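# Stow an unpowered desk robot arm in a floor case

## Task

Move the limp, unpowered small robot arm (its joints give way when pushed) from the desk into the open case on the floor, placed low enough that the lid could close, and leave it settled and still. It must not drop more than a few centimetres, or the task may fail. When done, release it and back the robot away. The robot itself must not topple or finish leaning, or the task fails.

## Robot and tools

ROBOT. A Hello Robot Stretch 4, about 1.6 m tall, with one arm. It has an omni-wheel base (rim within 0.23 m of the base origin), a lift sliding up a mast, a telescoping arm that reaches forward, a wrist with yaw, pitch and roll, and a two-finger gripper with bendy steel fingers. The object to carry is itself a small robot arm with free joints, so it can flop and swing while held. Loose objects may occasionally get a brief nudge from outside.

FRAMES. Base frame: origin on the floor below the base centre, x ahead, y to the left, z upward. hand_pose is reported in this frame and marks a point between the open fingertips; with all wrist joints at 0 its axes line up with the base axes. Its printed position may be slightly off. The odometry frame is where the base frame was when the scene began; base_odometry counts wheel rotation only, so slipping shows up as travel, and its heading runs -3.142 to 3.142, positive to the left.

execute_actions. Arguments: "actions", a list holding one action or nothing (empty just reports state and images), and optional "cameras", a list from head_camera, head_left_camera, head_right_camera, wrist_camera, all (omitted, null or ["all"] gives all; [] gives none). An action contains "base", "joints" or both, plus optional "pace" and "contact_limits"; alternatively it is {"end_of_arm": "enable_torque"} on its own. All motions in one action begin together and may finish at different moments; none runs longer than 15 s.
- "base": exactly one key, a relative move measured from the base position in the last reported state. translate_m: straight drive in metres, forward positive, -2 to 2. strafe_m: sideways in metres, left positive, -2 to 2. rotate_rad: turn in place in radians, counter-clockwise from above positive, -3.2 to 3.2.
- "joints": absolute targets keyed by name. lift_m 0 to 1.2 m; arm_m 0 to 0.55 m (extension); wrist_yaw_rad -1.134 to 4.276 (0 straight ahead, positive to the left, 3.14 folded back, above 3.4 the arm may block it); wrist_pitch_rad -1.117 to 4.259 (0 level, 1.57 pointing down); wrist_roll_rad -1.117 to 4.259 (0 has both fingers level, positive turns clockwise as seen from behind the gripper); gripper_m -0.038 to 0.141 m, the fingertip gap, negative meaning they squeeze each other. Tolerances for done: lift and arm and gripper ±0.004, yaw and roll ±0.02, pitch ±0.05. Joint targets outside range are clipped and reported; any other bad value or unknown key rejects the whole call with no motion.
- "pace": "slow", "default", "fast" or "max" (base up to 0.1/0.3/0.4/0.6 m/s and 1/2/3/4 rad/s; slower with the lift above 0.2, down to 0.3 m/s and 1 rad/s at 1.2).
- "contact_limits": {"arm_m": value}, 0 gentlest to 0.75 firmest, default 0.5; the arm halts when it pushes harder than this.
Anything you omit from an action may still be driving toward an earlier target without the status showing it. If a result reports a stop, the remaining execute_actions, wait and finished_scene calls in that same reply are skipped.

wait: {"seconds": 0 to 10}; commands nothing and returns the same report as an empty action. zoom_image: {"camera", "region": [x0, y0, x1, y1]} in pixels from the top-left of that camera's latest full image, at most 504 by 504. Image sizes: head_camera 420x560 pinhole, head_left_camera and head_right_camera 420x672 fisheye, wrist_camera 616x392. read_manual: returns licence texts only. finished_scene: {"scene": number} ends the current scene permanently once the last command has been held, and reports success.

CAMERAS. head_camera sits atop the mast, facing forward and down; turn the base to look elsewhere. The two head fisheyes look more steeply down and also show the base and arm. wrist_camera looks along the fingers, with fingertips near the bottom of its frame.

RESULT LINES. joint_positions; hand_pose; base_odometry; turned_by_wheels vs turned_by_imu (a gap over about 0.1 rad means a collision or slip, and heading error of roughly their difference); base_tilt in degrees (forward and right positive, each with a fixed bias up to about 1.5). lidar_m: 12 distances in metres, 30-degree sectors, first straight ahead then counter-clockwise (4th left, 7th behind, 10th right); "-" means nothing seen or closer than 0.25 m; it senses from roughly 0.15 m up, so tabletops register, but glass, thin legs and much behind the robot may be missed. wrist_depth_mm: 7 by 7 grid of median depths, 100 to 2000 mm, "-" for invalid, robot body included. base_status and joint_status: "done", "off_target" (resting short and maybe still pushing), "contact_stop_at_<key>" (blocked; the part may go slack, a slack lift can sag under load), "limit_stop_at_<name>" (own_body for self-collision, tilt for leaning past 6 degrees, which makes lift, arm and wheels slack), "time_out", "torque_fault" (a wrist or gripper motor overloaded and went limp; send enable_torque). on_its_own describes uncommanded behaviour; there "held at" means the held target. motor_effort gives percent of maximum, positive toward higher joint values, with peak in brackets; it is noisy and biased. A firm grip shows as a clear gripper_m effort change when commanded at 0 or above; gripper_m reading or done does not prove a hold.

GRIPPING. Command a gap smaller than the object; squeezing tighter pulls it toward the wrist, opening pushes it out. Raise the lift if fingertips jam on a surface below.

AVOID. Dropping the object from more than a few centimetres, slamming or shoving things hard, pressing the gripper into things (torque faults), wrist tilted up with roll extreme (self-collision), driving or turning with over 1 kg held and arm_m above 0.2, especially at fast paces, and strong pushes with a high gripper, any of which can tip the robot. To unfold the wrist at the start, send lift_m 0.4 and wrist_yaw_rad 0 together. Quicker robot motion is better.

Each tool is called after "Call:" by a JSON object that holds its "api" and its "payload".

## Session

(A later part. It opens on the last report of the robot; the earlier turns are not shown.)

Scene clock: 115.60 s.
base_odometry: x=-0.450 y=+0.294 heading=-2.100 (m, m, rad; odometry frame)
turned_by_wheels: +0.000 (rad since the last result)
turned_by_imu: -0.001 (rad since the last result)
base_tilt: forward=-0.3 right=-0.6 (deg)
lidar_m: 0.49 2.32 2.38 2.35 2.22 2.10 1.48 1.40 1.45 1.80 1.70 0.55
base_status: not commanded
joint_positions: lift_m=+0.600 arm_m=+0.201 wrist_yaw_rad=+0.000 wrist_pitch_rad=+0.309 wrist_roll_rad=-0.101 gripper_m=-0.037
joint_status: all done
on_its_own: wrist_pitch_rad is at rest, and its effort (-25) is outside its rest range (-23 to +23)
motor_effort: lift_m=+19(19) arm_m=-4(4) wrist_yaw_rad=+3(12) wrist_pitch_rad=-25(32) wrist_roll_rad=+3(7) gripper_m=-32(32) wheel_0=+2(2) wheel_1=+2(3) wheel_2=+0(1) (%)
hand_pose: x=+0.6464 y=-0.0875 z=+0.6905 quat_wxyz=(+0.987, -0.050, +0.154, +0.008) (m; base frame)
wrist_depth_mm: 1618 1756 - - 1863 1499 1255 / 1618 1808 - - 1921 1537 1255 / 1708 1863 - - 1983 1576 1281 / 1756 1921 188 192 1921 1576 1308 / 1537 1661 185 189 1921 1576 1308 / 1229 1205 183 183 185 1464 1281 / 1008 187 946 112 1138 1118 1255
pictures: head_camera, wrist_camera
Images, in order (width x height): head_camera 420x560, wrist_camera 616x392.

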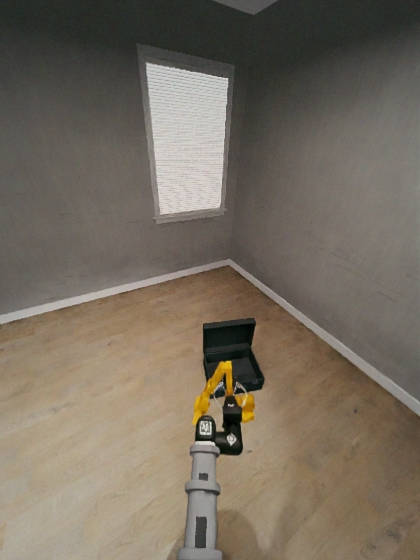

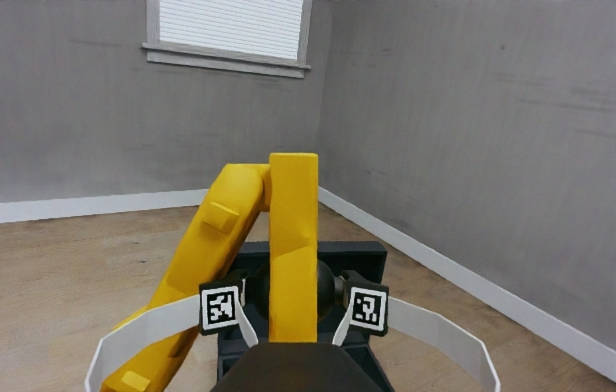

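Call:
{"api": "execute_actions", "payload": {"actions": [{"joints":{"wrist_pitch_rad":1.57,"arm_m":0.4,"lift_m":0.45},"base":{"translate_m":-0.2},"pace":"slow"}], "cameras": ["wrist_camera","head_camera","head_right_camera"]}}

Scene clock: 122.27 s.
base_odometry: x=-0.349 y=+0.466 heading=-2.100 (m, m, rad; odometry frame)
turned_by_wheels: +0.000 (rad since the last result)
turned_by_imu: -0.002 (rad since the last result)
base_tilt: forward=-0.2 right=-0.5 (deg)
lidar_m: 0.39 2.50 2.58 2.26 2.11 1.82 1.29 1.23 1.28 1.73 1.81 0.42
base_status: done
joint_positions: lift_m=+0.450 arm_m=+0.399 wrist_yaw_rad=+0.000 wrist_pitch_rad=+1.568 wrist_roll_rad=-0.100 gripper_m=-0.037
joint_status: all done
motor_effort: lift_m=+19(21) arm_m=+4(10) wrist_yaw_rad=+1(1) wrist_pitch_rad=+9(25) wrist_roll_rad=+1(3) gripper_m=-32(30) wheel_0=-3(7) wheel_1=-3(5) wheel_2=+2(8) (%)
hand_pose: x=+0.5710 y=-0.0874 z=+0.3398 quat_wxyz=(+0.707, -0.035, +0.705, +0.035) (m; base frame)
wrist_depth_mm: 559 559 564 569 569 580 585 / 554 559 564 569 569 580 585 / 554 559 564 564 580 580 591 / 554 554 178 179 574 585 585 / 559 559 182 184 574 580 591 / 554 197 183 186 183 580 591 / 554 196 564 112 585 580 591
pictures: head_camera, head_right_camera, wrist_camera
Images, in order (width x height): head_camera 420x560, head_right_camera 420x672, wrist_camera 616x392.

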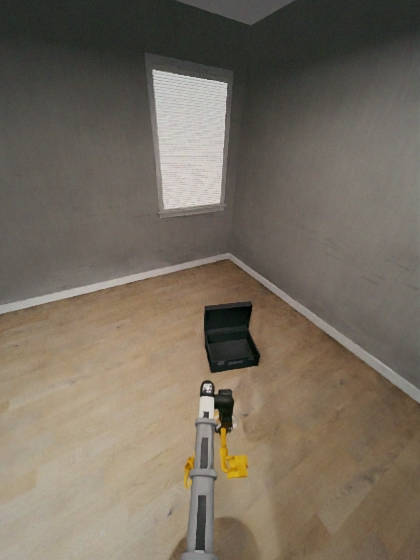

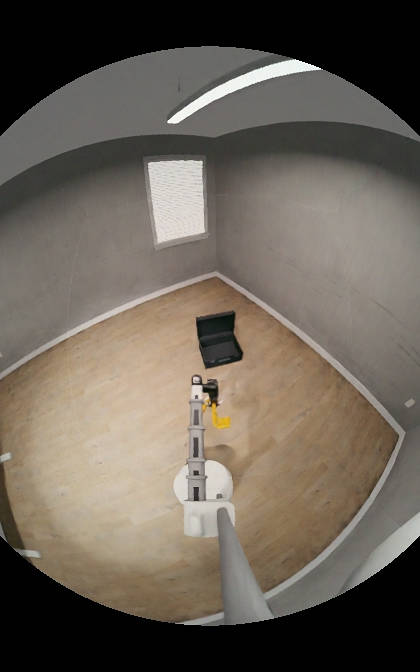

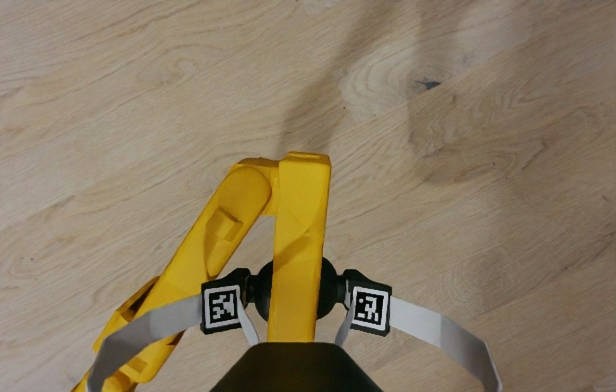

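Call:
{"api": "execute_actions", "payload": {"actions": [{"joints":{"lift_m":0.15},"pace":"slow"}], "cameras": []}}

Call:
{"api": "execute_actions", "payload": {"actions": [{"joints":{"gripper_m":0.035}}], "cameras": []}}

Call:
{"api": "execute_actions", "payload": {"actions": [{"joints":{"lift_m":0.3}}], "cameras": []}}

Call:
{"api": "execute_actions", "payload": {"actions": [{"joints":{"gripper_m":0.14,"arm_m":0.36,"wrist_roll_rad":0.15},"base":{"strafe_m":0.03}}], "cameras": ["wrist_camera","head_right_camera"]}}

Scene clock: 131.13 s.
base_odometry: x=-0.349 y=+0.466 heading=-2.100 (m, m, rad; odometry frame)
turned_by_wheels: +0.000 (rad since the last result)
turned_by_imu: -0.001 (rad since the last result)
base_tilt: forward=-0.2 right=-0.5 (deg)
lidar_m: 1.13 2.49 2.56 2.24 2.11 1.83 1.31 1.23 1.29 1.74 1.81 1.22
base_status: not commanded
joint_positions: lift_m=+0.150 arm_m=+0.399 wrist_yaw_rad=+0.000 wrist_pitch_rad=+1.569 wrist_roll_rad=-0.100 gripper_m=-0.037
joint_status: all done
motor_effort: lift_m=+17(20) arm_m=+4(5) wrist_yaw_rad=+3(2) wrist_pitch_rad=+5(8) wrist_roll_rad=+1(2) gripper_m=-31(32) wheel_0=-2(3) wheel_1=-3(3) wheel_2=+2(2) (%)
hand_pose: x=+0.5706 y=-0.0874 z=+0.0399 quat_wxyz=(+0.707, -0.035, +0.706, +0.035) (m; base frame)
wrist_depth_mm: 259 260 263 267 270 271 273 / 259 260 265 267 270 272 274 / 262 263 266 267 270 272 276 / 262 263 187 188 270 273 276 / 262 263 187 207 272 274 277 / 262 195 183 184 185 276 277 / 262 191 266 112 273 276 277
pictures: none
No camera images: the call's "cameras" was empty. Leave "cameras" out to get every camera's image.

Scene clock: 132.57 s.
base_odometry: x=-0.349 y=+0.466 heading=-2.100 (m, m, rad; odometry frame)
turned_by_wheels: +0.000 (rad since the last result)
turned_by_imu: +0.000 (rad since the last result)
base_tilt: forward=-0.2 right=-0.5 (deg)
lidar_m: 1.15 2.50 2.59 2.26 2.10 1.81 1.31 1.24 1.28 1.75 1.81 1.23
base_status: not commanded
joint_positions: lift_m=+0.150 arm_m=+0.399 wrist_yaw_rad=+0.000 wrist_pitch_rad=+1.570 wrist_roll_rad=-0.100 gripper_m=+0.035
joint_status: all done
motor_effort: lift_m=+17(17) arm_m=+4(4) wrist_yaw_rad=+2(3) wrist_pitch_rad=+2(3) wrist_roll_rad=+0(1) gripper_m=-4(27) wheel_0=-2(2) wheel_1=-3(3) wheel_2=+2(2) (%)
hand_pose: x=+0.5705 y=-0.0874 z=+0.0399 quat_wxyz=(+0.707, -0.035, +0.706, +0.035) (m; base frame)
wrist_depth_mm: 258 260 265 267 270 272 274 / 259 260 265 268 271 272 274 / 258 263 265 267 270 273 276 / 262 264 212 214 271 274 276 / 260 264 210 208 271 274 277 / 262 213 195 200 270 276 277 / 263 209 268 112 273 277 279
pictures: none
No camera images: the call's "cameras" was empty. Leave "cameras" out to get every camera's image.

Scene clock: 134.27 s.
base_odometry: x=-0.349 y=+0.466 heading=-2.100 (m, m, rad; odometry frame)
turned_by_wheels: +0.000 (rad since the last result)
turned_by_imu: +0.000 (rad since the last result)
base_tilt: forward=-0.2 right=-0.5 (deg)
lidar_m: 1.13 2.49 2.56 2.24 2.10 1.81 1.31 1.23 1.28 1.76 1.80 1.24
base_status: not commanded
joint_positions: lift_m=+0.300 arm_m=+0.399 wrist_yaw_rad=+0.000 wrist_pitch_rad=+1.570 wrist_roll_rad=-0.100 gripper_m=+0.035
joint_status: all done
motor_effort: lift_m=+22(25) arm_m=+4(4) wrist_yaw_rad=+3(1) wrist_pitch_rad=+0(4) wrist_roll_rad=+0(0) gripper_m=-3(3) wheel_0=-2(2) wheel_1=-3(3) wheel_2=+2(2) (%)
hand_pose: x=+0.5704 y=-0.0874 z=+0.1895 quat_wxyz=(+0.706, -0.035, +0.706, +0.035) (m; base frame)
wrist_depth_mm: 407 410 413 418 424 424 430 / 404 410 415 421 421 427 427 / 407 410 415 418 424 424 433 / 410 410 413 397 427 430 433 / 407 413 366 421 421 427 433 / 413 413 194 349 424 430 433 / 410 362 421 112 351 430 436
pictures: none
No camera images: the call's "cameras" was empty. Leave "cameras" out to get every camera's image.

Scene clock: 136.30 s.
base_odometry: x=-0.323 y=+0.451 heading=-2.100 (m, m, rad; odometry frame)
turned_by_wheels: +0.000 (rad since the last result)
turned_by_imu: +0.000 (rad since the last result)
base_tilt: forward=-0.2 right=-0.6 (deg)
lidar_m: 1.12 2.47 2.56 2.23 2.08 1.86 1.33 1.24 1.31 1.75 1.83 1.22
base_status: done
joint_positions: lift_m=+0.300 arm_m=+0.361 wrist_yaw_rad=+0.000 wrist_pitch_rad=+1.570 wrist_roll_rad=+0.150 gripper_m=+0.140
joint_status: all done
motor_effort: lift_m=+22(22) arm_m=-4(3) wrist_yaw_rad=+1(1) wrist_pitch_rad=+2(1) wrist_roll_rad=+1(3) gripper_m=+3(4) wheel_0=+0(4) wheel_1=-1(9) wheel_2=+0(2) (%)
hand_pose: x=+0.5318 y=-0.0874 z=+0.1895 quat_wxyz=(+0.705, +0.053, +0.705, -0.053) (m; base frame)
wrist_depth_mm: 404 413 415 418 424 424 427 / 407 410 415 418 421 424 430 / 407 413 415 415 421 424 430 / 407 413 418 399 421 427 430 / 410 413 415 421 427 430 433 / 413 413 359 362 347 430 433 / 413 413 362 112 340 430 436
pictures: head_right_camera, wrist_camera
Images, in order (width x height): head_right_camera 420x672, wrist_camera 616x392.

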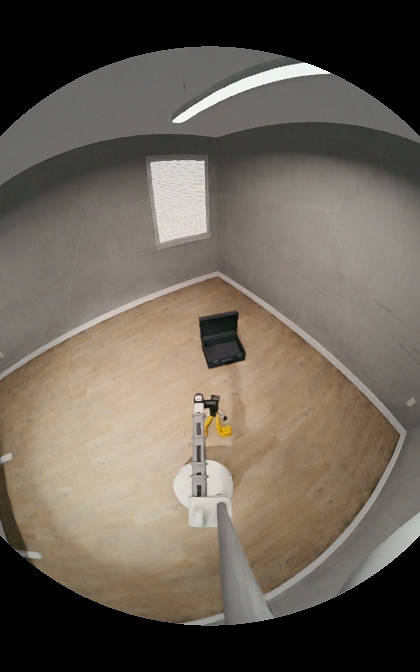

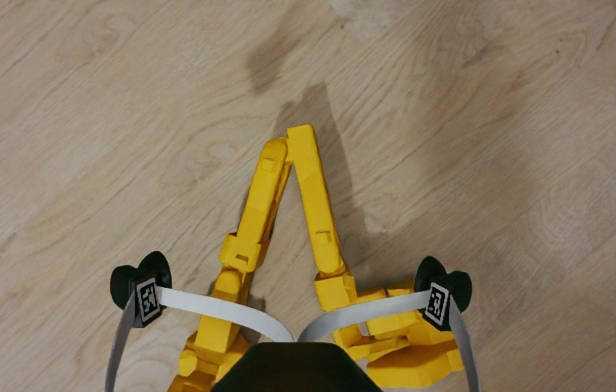

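Call:
{"api": "execute_actions", "payload": {"actions": [{"joints":{"lift_m":0.15},"base":{"strafe_m":0.016}}], "cameras": ["wrist_camera"]}}

Call:
{"api": "execute_actions", "payload": {"actions": [{"joints":{"gripper_m":-0.01}}], "cameras": ["wrist_camera"]}}

Call:
{"api": "execute_actions", "payload": {"actions": [{"joints":{"lift_m":0.2},"pace":"slow"}], "cameras": ["wrist_camera","head_camera"]}}

Scene clock: 141.20 s.
base_odometry: x=-0.309 y=+0.443 heading=-2.100 (m, m, rad; odometry frame)
turned_by_wheels: +0.000 (rad since the last result)
turned_by_imu: -0.001 (rad since the last result)
base_tilt: forward=-0.3 right=-0.6 (deg)
lidar_m: 1.11 2.47 2.54 2.22 2.07 1.90 1.32 1.26 1.33 1.79 1.84 1.22
base_status: done
joint_positions: lift_m=+0.150 arm_m=+0.361 wrist_yaw_rad=+0.000 wrist_pitch_rad=+1.570 wrist_roll_rad=+0.150 gripper_m=+0.140
joint_status: all done
motor_effort: lift_m=+16(18) arm_m=-4(4) wrist_yaw_rad=+2(3) wrist_pitch_rad=+0(1) wrist_roll_rad=+1(1) gripper_m=+2(0) wheel_0=+0(11) wheel_1=-1(5) wheel_2=+0(1) (%)
hand_pose: x=+0.5318 y=-0.0874 z=+0.0400 quat_wxyz=(+0.705, +0.053, +0.705, -0.053) (m; base frame)
wrist_depth_mm: 258 263 265 265 270 271 274 / 260 262 265 266 268 272 274 / 262 265 265 209 270 272 274 / 260 264 264 222 270 273 276 / 263 264 217 270 220 274 276 / 263 264 211 270 198 274 277 / 263 265 211 112 202 211 198
pictures: wrist_camera
Images, in order (width x height): wrist_camera 616x392.

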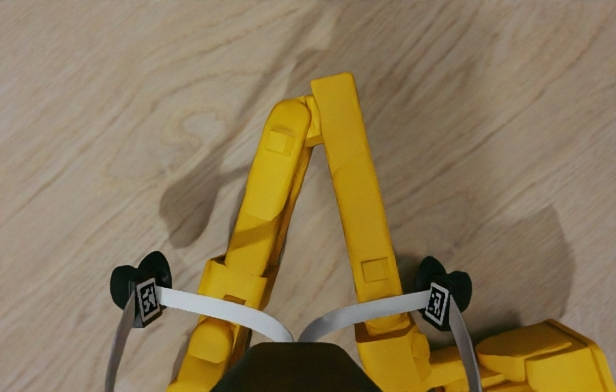

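Scene clock: 143.63 s.
base_odometry: x=-0.309 y=+0.443 heading=-2.100 (m, m, rad; odometry frame)
turned_by_wheels: +0.000 (rad since the last result)
turned_by_imu: -0.001 (rad since the last result)
base_tilt: forward=-0.2 right=-0.6 (deg)
lidar_m: 1.18 2.46 2.55 2.21 2.08 1.87 1.31 1.25 1.30 1.76 1.84 1.21
base_status: not commanded
joint_positions: lift_m=+0.150 arm_m=+0.361 wrist_yaw_rad=+0.000 wrist_pitch_rad=+1.570 wrist_roll_rad=+0.150 gripper_m=-0.009
joint_status: all done
motor_effort: lift_m=+18(18) arm_m=-4(4) wrist_yaw_rad=+1(1) wrist_pitch_rad=+3(2) wrist_roll_rad=+2(2) gripper_m=-35(34) wheel_0=+0(0) wheel_1=-1(1) wheel_2=+0(0) (%)
hand_pose: x=+0.5320 y=-0.0874 z=+0.0398 quat_wxyz=(+0.706, +0.053, +0.705, -0.053) (m; base frame)
wrist_depth_mm: 259 262 263 265 266 271 272 / 258 260 264 192 267 271 272 / 260 260 264 190 270 271 272 / 260 264 266 189 271 272 273 / 262 264 264 188 268 272 274 / 262 176 195 188 186 273 274 / 262 264 266 112 271 203 277
pictures: wrist_camera
Images, in order (width x height): wrist_camera 616x392.

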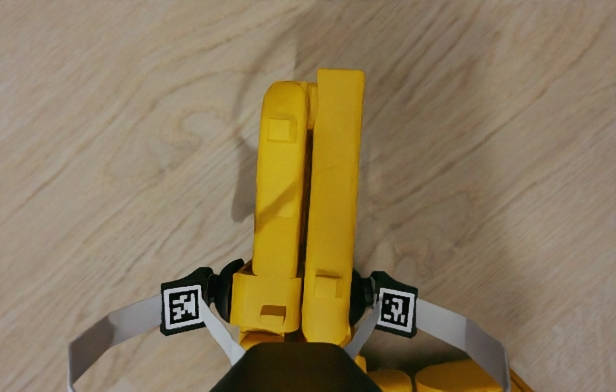

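Scene clock: 144.93 s.
base_odometry: x=-0.309 y=+0.443 heading=-2.100 (m, m, rad; odometry frame)
turned_by_wheels: +0.000 (rad since the last result)
turned_by_imu: +0.000 (rad since the last result)
base_tilt: forward=-0.1 right=-0.6 (deg)
lidar_m: 0.43 2.46 2.54 2.21 2.07 1.88 1.33 1.26 1.32 1.77 1.84 0.43
base_status: not commanded
joint_positions: lift_m=+0.200 arm_m=+0.361 wrist_yaw_rad=+0.000 wrist_pitch_rad=+1.569 wrist_roll_rad=+0.150 gripper_m=-0.009
joint_status: all done
motor_effort: lift_m=+25(24) arm_m=-4(4) wrist_yaw_rad=+2(0) wrist_pitch_rad=+2(6) wrist_roll_rad=+1(1) gripper_m=-36(33) wheel_0=+0(0) wheel_1=-1(1) wheel_2=+0(0) (%)
hand_pose: x=+0.5322 y=-0.0874 z=+0.0893 quat_wxyz=(+0.706, +0.053, +0.705, -0.053) (m; base frame)
wrist_depth_mm: 307 309 310 314 317 320 322 / 307 312 312 180 319 320 324 / 309 310 314 178 319 322 322 / 310 312 314 181 322 322 325 / 312 312 315 187 320 325 325 / 310 176 196 189 186 324 325 / 312 315 314 112 234 216 327
pictures: head_camera, wrist_camera
Images, in order (width x height): head_camera 420x560, wrist_camera 616x392.

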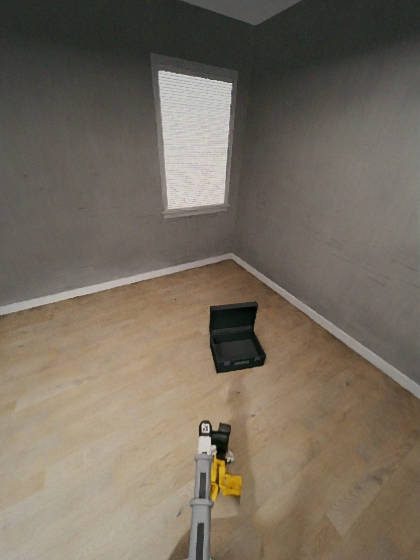

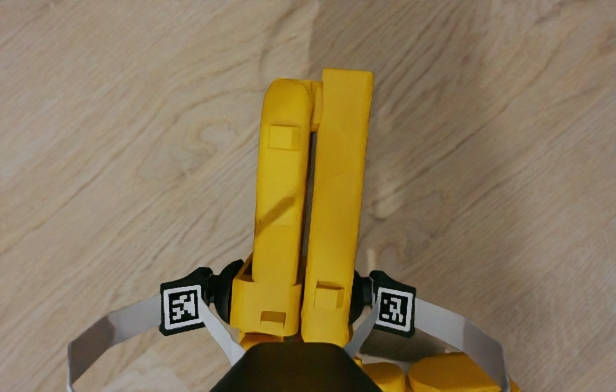

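Call:
{"api": "execute_actions", "payload": {"actions": [{"joints":{"lift_m":0.4,"wrist_roll_rad":1.37},"base":{"strafe_m":-0.18},"pace":"slow"}], "cameras": []}}

Call:
{"api": "execute_actions", "payload": {"actions": [{"base":{"translate_m":0.62}}], "cameras": ["wrist_camera","head_camera","head_left_camera"]}}

Call:
{"api": "zoom_image", "payload": {"camera": "head_camera", "region": [110,320,310,520]}}

Scene clock: 153.50 s.
base_odometry: x=-0.465 y=+0.534 heading=-2.100 (m, m, rad; odometry frame)
turned_by_wheels: +0.000 (rad since the last result)
turned_by_imu: -0.002 (rad since the last result)
base_tilt: forward=-0.2 right=-0.6 (deg)
lidar_m: 0.39 2.56 2.64 2.34 2.23 1.73 1.23 1.15 1.22 1.64 1.69 0.54
base_status: done
joint_positions: lift_m=+0.400 arm_m=+0.361 wrist_yaw_rad=+0.000 wrist_pitch_rad=+1.569 wrist_roll_rad=+1.370 gripper_m=-0.009
joint_status: all done
motor_effort: lift_m=+25(21) arm_m=-4(4) wrist_yaw_rad=+2(1) wrist_pitch_rad=+4(4) wrist_roll_rad=+1(5) gripper_m=-34(34) wheel_0=+1(4) wheel_1=-3(5) wheel_2=+0(1) (%)
hand_pose: x=+0.5321 y=-0.0874 z=+0.2893 quat_wxyz=(+0.548, +0.448, +0.547, -0.447) (m; base frame)
wrist_depth_mm: 504 504 504 512 512 521 530 / 504 512 508 180 517 525 525 / 512 508 517 178 521 525 525 / 508 508 517 182 525 530 530 / 512 512 517 187 530 530 530 / 512 176 196 189 186 530 473 / 517 521 517 112 234 216 430
pictures: none
No camera images: the call's "cameras" was empty. Leave "cameras" out to get every camera's image.

Scene clock: 157.07 s.
base_odometry: x=-0.778 y=-0.001 heading=-2.100 (m, m, rad; odometry frame)
turned_by_wheels: +0.000 (rad since the last result)
turned_by_imu: -0.001 (rad since the last result)
base_tilt: forward=-0.2 right=-0.5 (deg)
lidar_m: 0.38 2.04 2.10 2.83 2.57 2.53 1.78 1.71 1.77 1.43 1.36 0.55
base_status: done
joint_positions: lift_m=+0.400 arm_m=+0.361 wrist_yaw_rad=+0.000 wrist_pitch_rad=+1.569 wrist_roll_rad=+1.370 gripper_m=-0.009
joint_status: not commanded
motor_effort: lift_m=+24(25) arm_m=-4(4) wrist_yaw_rad=+3(2) wrist_pitch_rad=+3(4) wrist_roll_rad=+2(1) gripper_m=-33(35) wheel_0=+1(4) wheel_1=+1(5) wheel_2=+2(10) (%)
hand_pose: x=+0.5320 y=-0.0874 z=+0.2893 quat_wxyz=(+0.548, +0.448, +0.547, -0.447) (m; base frame)
wrist_depth_mm: 504 508 508 517 517 521 525 / 379 424 439 180 521 525 525 / 407 484 492 178 521 525 530 / 404 488 492 182 525 525 530 / 402 488 492 187 521 530 530 / 397 177 195 189 187 535 473 / 377 492 492 112 234 214 430
pictures: head_camera, head_left_camera, wrist_camera
Images, in order (width x height): head_camera 420x560, head_left_camera 420x672, wrist_camera 616x392.

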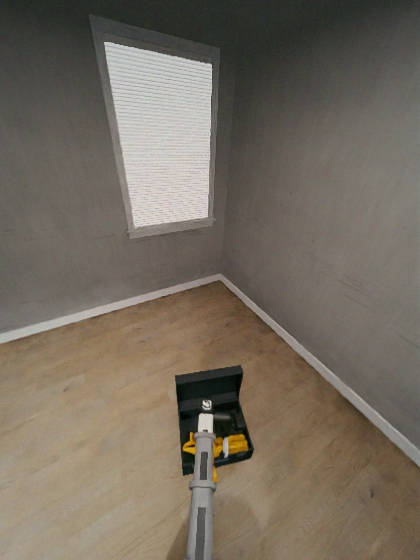

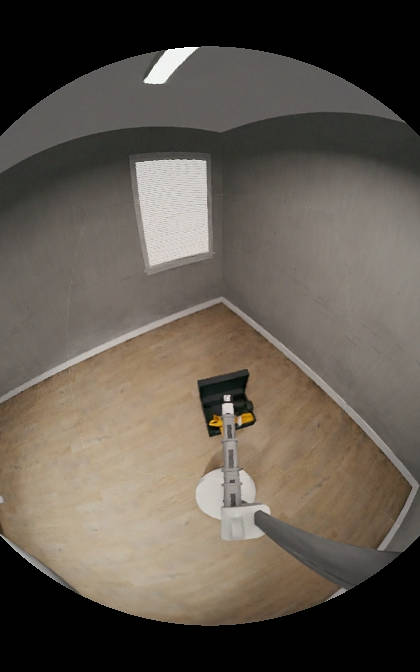

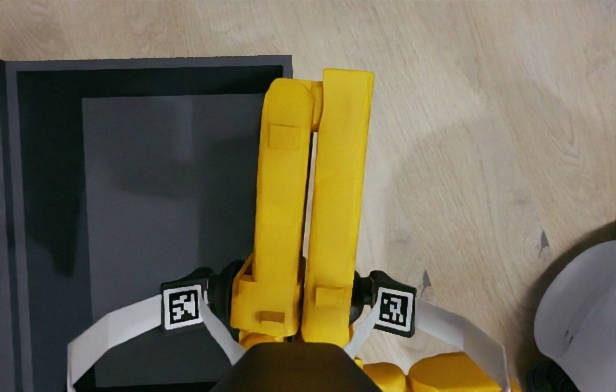

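Region (110, 320, 310, 520) of head_camera's 420x560 image, scaled by 2.520, with more detail than that image has.

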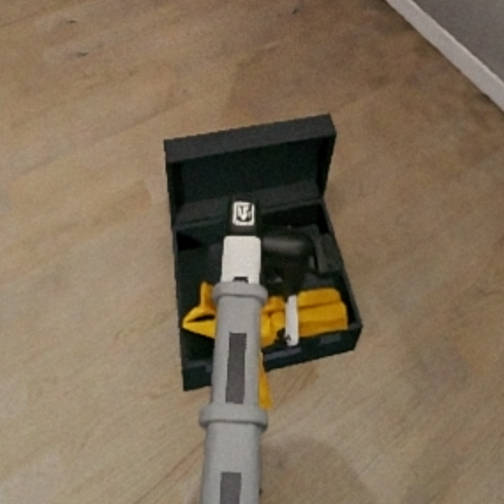

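Call:
{"api": "execute_actions", "payload": {"actions": [{"joints":{"arm_m":0.54},"base":{"strafe_m":-0.01},"pace":"slow"}], "cameras": []}}

Call:
{"api": "execute_actions", "payload": {"actions": [{"joints":{"lift_m":0.29},"pace":"slow"}], "cameras": ["wrist_camera","head_camera"]}}

Call:
{"api": "zoom_image", "payload": {"camera": "head_camera", "region": [110,320,310,520]}}

Scene clock: 163.83 s.
base_odometry: x=-0.786 y=+0.004 heading=-2.100 (m, m, rad; odometry frame)
turned_by_wheels: +0.000 (rad since the last result)
turned_by_imu: -0.002 (rad since the last result)
base_tilt: forward=-0.3 right=-0.6 (deg)
lidar_m: 0.51 2.04 2.11 2.81 2.56 2.52 1.80 1.71 1.77 1.43 1.36 0.59
base_status: done
joint_positions: lift_m=+0.400 arm_m=+0.539 wrist_yaw_rad=+0.000 wrist_pitch_rad=+1.569 wrist_roll_rad=+1.370 gripper_m=-0.009
joint_status: all done
motor_effort: lift_m=+25(24) arm_m=+4(2) wrist_yaw_rad=+1(1) wrist_pitch_rad=+2(4) wrist_roll_rad=+1(2) gripper_m=-33(34) wheel_0=+1(7) wheel_1=-3(4) wheel_2=+0(2) (%)
hand_pose: x=+0.7105 y=-0.0874 z=+0.2893 quat_wxyz=(+0.548, +0.448, +0.547, -0.447) (m; base frame)
wrist_depth_mm: 182 512 508 512 517 517 521 / 218 307 512 180 521 521 521 / 229 355 427 178 488 525 525 / 228 349 418 182 492 521 525 / 227 343 375 187 496 530 530 / 224 176 195 189 186 530 535 / 209 340 375 112 234 216 535
pictures: none
No camera images: the call's "cameras" was empty. Leave "cameras" out to get every camera's image.

Scene clock: 165.60 s.
base_odometry: x=-0.786 y=+0.004 heading=-2.100 (m, m, rad; odometry frame)
turned_by_wheels: +0.000 (rad since the last result)
turned_by_imu: +0.000 (rad since the last result)
base_tilt: forward=-0.2 right=-0.5 (deg)
lidar_m: 0.51 2.03 2.11 2.81 2.57 2.52 1.77 1.72 1.77 1.43 1.36 0.59
base_status: not commanded
joint_positions: lift_m=+0.290 arm_m=+0.539 wrist_yaw_rad=+0.000 wrist_pitch_rad=+1.569 wrist_roll_rad=+1.370 gripper_m=-0.009
joint_status: all done
motor_effort: lift_m=+19(24) arm_m=+4(4) wrist_yaw_rad=+2(2) wrist_pitch_rad=+2(2) wrist_roll_rad=+1(1) gripper_m=-33(34) wheel_0=+1(1) wheel_1=-3(3) wheel_2=+0(0) (%)
hand_pose: x=+0.7105 y=-0.0874 z=+0.1798 quat_wxyz=(+0.548, +0.448, +0.547, -0.447) (m; base frame)
wrist_depth_mm: 181 397 399 402 407 407 413 / 219 264 320 180 271 283 413 / 230 254 375 178 382 322 413 / 226 256 377 182 382 325 415 / 226 256 355 187 387 330 418 / 225 177 195 189 186 310 415 / 208 260 325 112 234 216 418
pictures: head_camera, wrist_camera
Images, in order (width x height): head_camera 420x560, wrist_camera 616x392.

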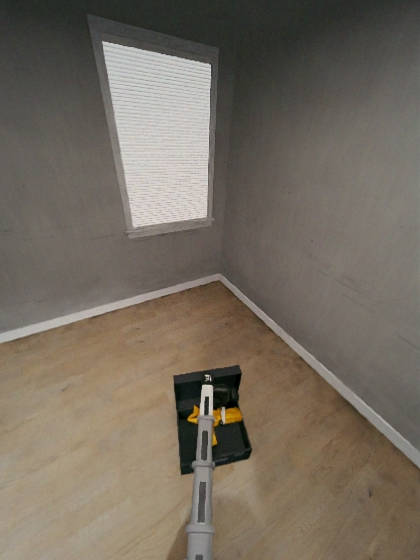

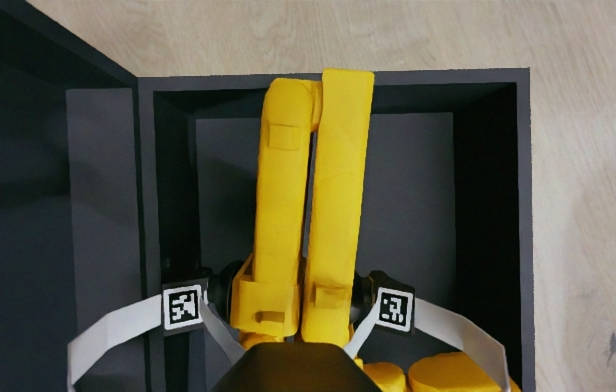

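Region (110, 320, 310, 520) of head_camera's 420x560 image, scaled by 2.520, with more detail than that image has.

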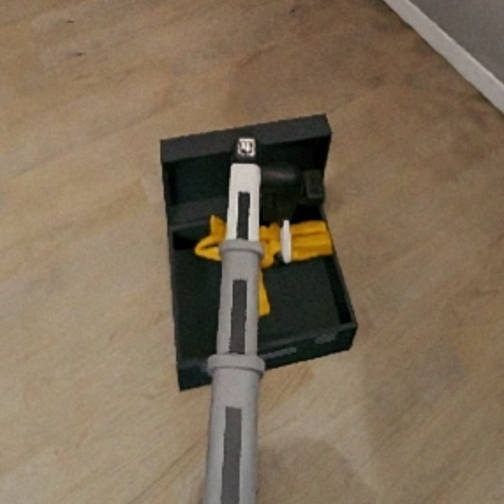

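Call:
{"api": "execute_actions", "payload": {"actions": [{"joints":{"lift_m":0.175},"pace":"slow"}], "cameras": ["wrist_camera"]}}

Call:
{"api": "execute_actions", "payload": {"actions": [{"joints":{"gripper_m":0.085}}], "cameras": []}}

Call:
{"api": "execute_actions", "payload": {"actions": [{"joints":{"lift_m":0.4}}], "cameras": ["wrist_camera"]}}

Call:
{"api": "execute_actions", "payload": {"actions": [{"joints":{"arm_m":0.0},"pace":"fast"}], "cameras": ["head_camera"]}}

Call:
{"api": "zoom_image", "payload": {"camera": "head_camera", "region": [110,320,310,520]}}

Scene clock: 173.03 s.
base_odometry: x=-0.786 y=+0.004 heading=-2.100 (m, m, rad; odometry frame)
turned_by_wheels: +0.000 (rad since the last result)
turned_by_imu: -0.001 (rad since the last result)
base_tilt: forward=-0.2 right=-0.6 (deg)
lidar_m: 0.51 2.03 2.10 2.80 2.55 2.52 1.78 1.71 1.77 1.42 1.36 0.58
base_status: not commanded
joint_positions: lift_m=+0.175 arm_m=+0.539 wrist_yaw_rad=+0.000 wrist_pitch_rad=+1.570 wrist_roll_rad=+1.370 gripper_m=-0.009
joint_status: all done
motor_effort: lift_m=+16(18) arm_m=+4(4) wrist_yaw_rad=+1(1) wrist_pitch_rad=+0(5) wrist_roll_rad=+1(1) gripper_m=-31(32) wheel_0=+1(1) wheel_1=-3(3) wheel_2=+0(0) (%)
hand_pose: x=+0.7104 y=-0.0874 z=+0.0650 quat_wxyz=(+0.548, +0.447, +0.548, -0.447) (m; base frame)
wrist_depth_mm: 151 160 163 166 169 173 176 / 151 213 251 196 264 268 229 / 152 228 264 188 267 270 236 / 153 226 265 190 270 271 238 / 153 223 266 192 270 272 241 / 153 177 195 190 187 273 241 / 151 219 267 112 271 205 244
pictures: wrist_camera
Images, in order (width x height): wrist_camera 616x392.

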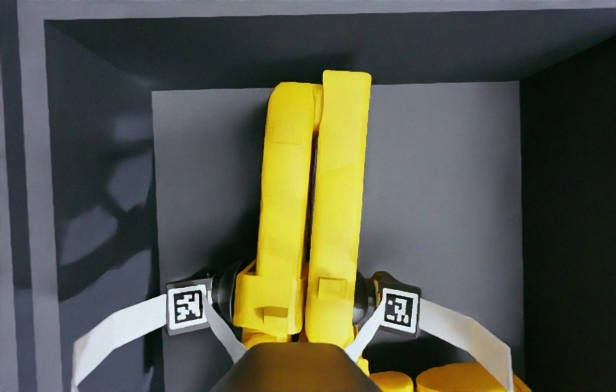

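Scene clock: 174.73 s.
base_odometry: x=-0.786 y=+0.004 heading=-2.100 (m, m, rad; odometry frame)
turned_by_wheels: +0.000 (rad since the last result)
turned_by_imu: +0.000 (rad since the last result)
base_tilt: forward=-0.1 right=-0.5 (deg)
lidar_m: 0.53 2.04 2.11 2.84 2.57 2.52 1.78 1.71 1.76 1.43 1.35 0.58
base_status: not commanded
joint_positions: lift_m=+0.175 arm_m=+0.539 wrist_yaw_rad=+0.000 wrist_pitch_rad=+1.570 wrist_roll_rad=+1.370 gripper_m=+0.085
joint_status: all done
motor_effort: lift_m=+16(16) arm_m=+4(4) wrist_yaw_rad=+2(1) wrist_pitch_rad=+2(5) wrist_roll_rad=+0(1) gripper_m=-3(34) wheel_0=+1(1) wheel_1=-3(3) wheel_2=+0(0) (%)
hand_pose: x=+0.7106 y=-0.0874 z=+0.0650 quat_wxyz=(+0.548, +0.448, +0.547, -0.447) (m; base frame)
wrist_depth_mm: 151 160 164 167 170 174 177 / 152 213 252 213 264 268 229 / 153 227 264 205 267 271 237 / 153 224 266 206 268 272 239 / 153 221 266 202 270 273 240 / 154 204 212 205 202 273 242 / 154 190 268 112 272 272 244
pictures: none
No camera images: the call's "cameras" was empty. Leave "cameras" out to get every camera's image.

Scene clock: 176.73 s.
base_odometry: x=-0.786 y=+0.004 heading=-2.100 (m, m, rad; odometry frame)
turned_by_wheels: +0.000 (rad since the last result)
turned_by_imu: -0.001 (rad since the last result)
base_tilt: forward=-0.1 right=-0.7 (deg)
lidar_m: 0.50 2.04 2.09 2.84 2.57 2.53 1.78 1.70 1.76 1.44 1.36 0.58
base_status: not commanded
joint_positions: lift_m=+0.400 arm_m=+0.539 wrist_yaw_rad=+0.000 wrist_pitch_rad=+1.570 wrist_roll_rad=+1.370 gripper_m=+0.085
joint_status: all done
motor_effort: lift_m=+22(22) arm_m=+4(3) wrist_yaw_rad=+1(0) wrist_pitch_rad=+4(4) wrist_roll_rad=+0(0) gripper_m=-4(1) wheel_0=+1(1) wheel_1=-3(3) wheel_2=+0(0) (%)
hand_pose: x=+0.7106 y=-0.0874 z=+0.2895 quat_wxyz=(+0.548, +0.448, +0.547, -0.447) (m; base frame)
wrist_depth_mm: 181 508 512 517 517 525 525 / 216 304 512 517 517 525 525 / 228 351 421 452 488 535 530 / 226 345 480 436 496 525 535 / 225 343 469 442 500 530 539 / 224 297 216 436 202 530 535 / 222 293 384 112 504 530 539
pictures: wrist_camera
Images, in order (width x height): wrist_camera 616x392.

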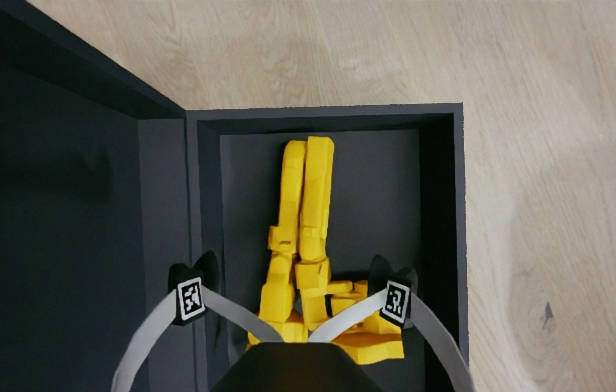

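Scene clock: 178.90 s.
base_odometry: x=-0.786 y=+0.004 heading=-2.100 (m, m, rad; odometry frame)
turned_by_wheels: +0.000 (rad since the last result)
turned_by_imu: -0.001 (rad since the last result)
base_tilt: forward=-0.2 right=-0.6 (deg)
lidar_m: 0.50 2.03 2.11 2.80 2.57 2.52 1.78 1.71 1.76 1.43 1.36 0.56
base_status: not commanded
joint_positions: lift_m=+0.400 arm_m=+0.001 wrist_yaw_rad=+0.000 wrist_pitch_rad=+1.570 wrist_roll_rad=+1.370 gripper_m=+0.085
joint_status: all done
motor_effort: lift_m=+22(22) arm_m=-4(4) wrist_yaw_rad=+3(2) wrist_pitch_rad=+0(2) wrist_roll_rad=+0(0) gripper_m=-3(3) wheel_0=+1(1) wheel_1=-3(3) wheel_2=+0(0) (%)
hand_pose: x=+0.1717 y=-0.0874 z=+0.2895 quat_wxyz=(+0.548, +0.448, +0.547, -0.447) (m; base frame)
wrist_depth_mm: 508 512 512 517 521 525 525 / 508 508 512 517 525 525 530 / 508 517 517 521 521 530 535 / 508 521 517 521 307 312 320 / 521 512 521 309 309 312 312 / 521 517 216 307 203 310 310 / 517 521 521 112 310 314 315
pictures: head_camera
Images, in order (width x height): head_camera 420x560.

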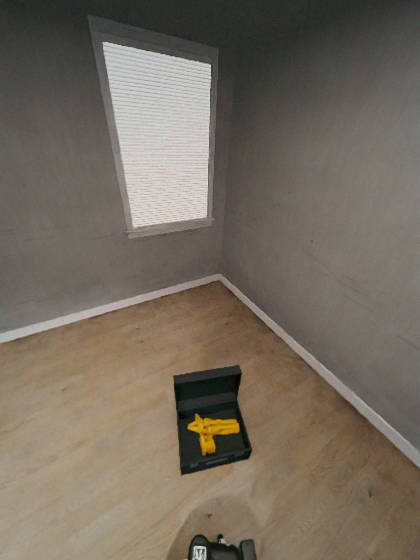

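Region (110, 320, 310, 520) of head_camera's 420x560 image, scaled by 2.520, with more detail than that image has.

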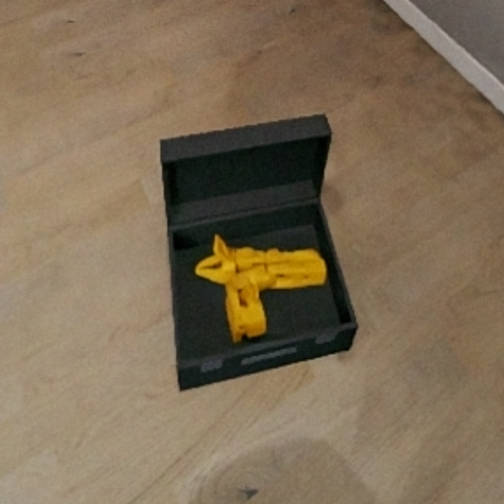

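Call:
{"api": "finished_scene", "payload": {"scene": 1}}

The scene is finished: the task was done.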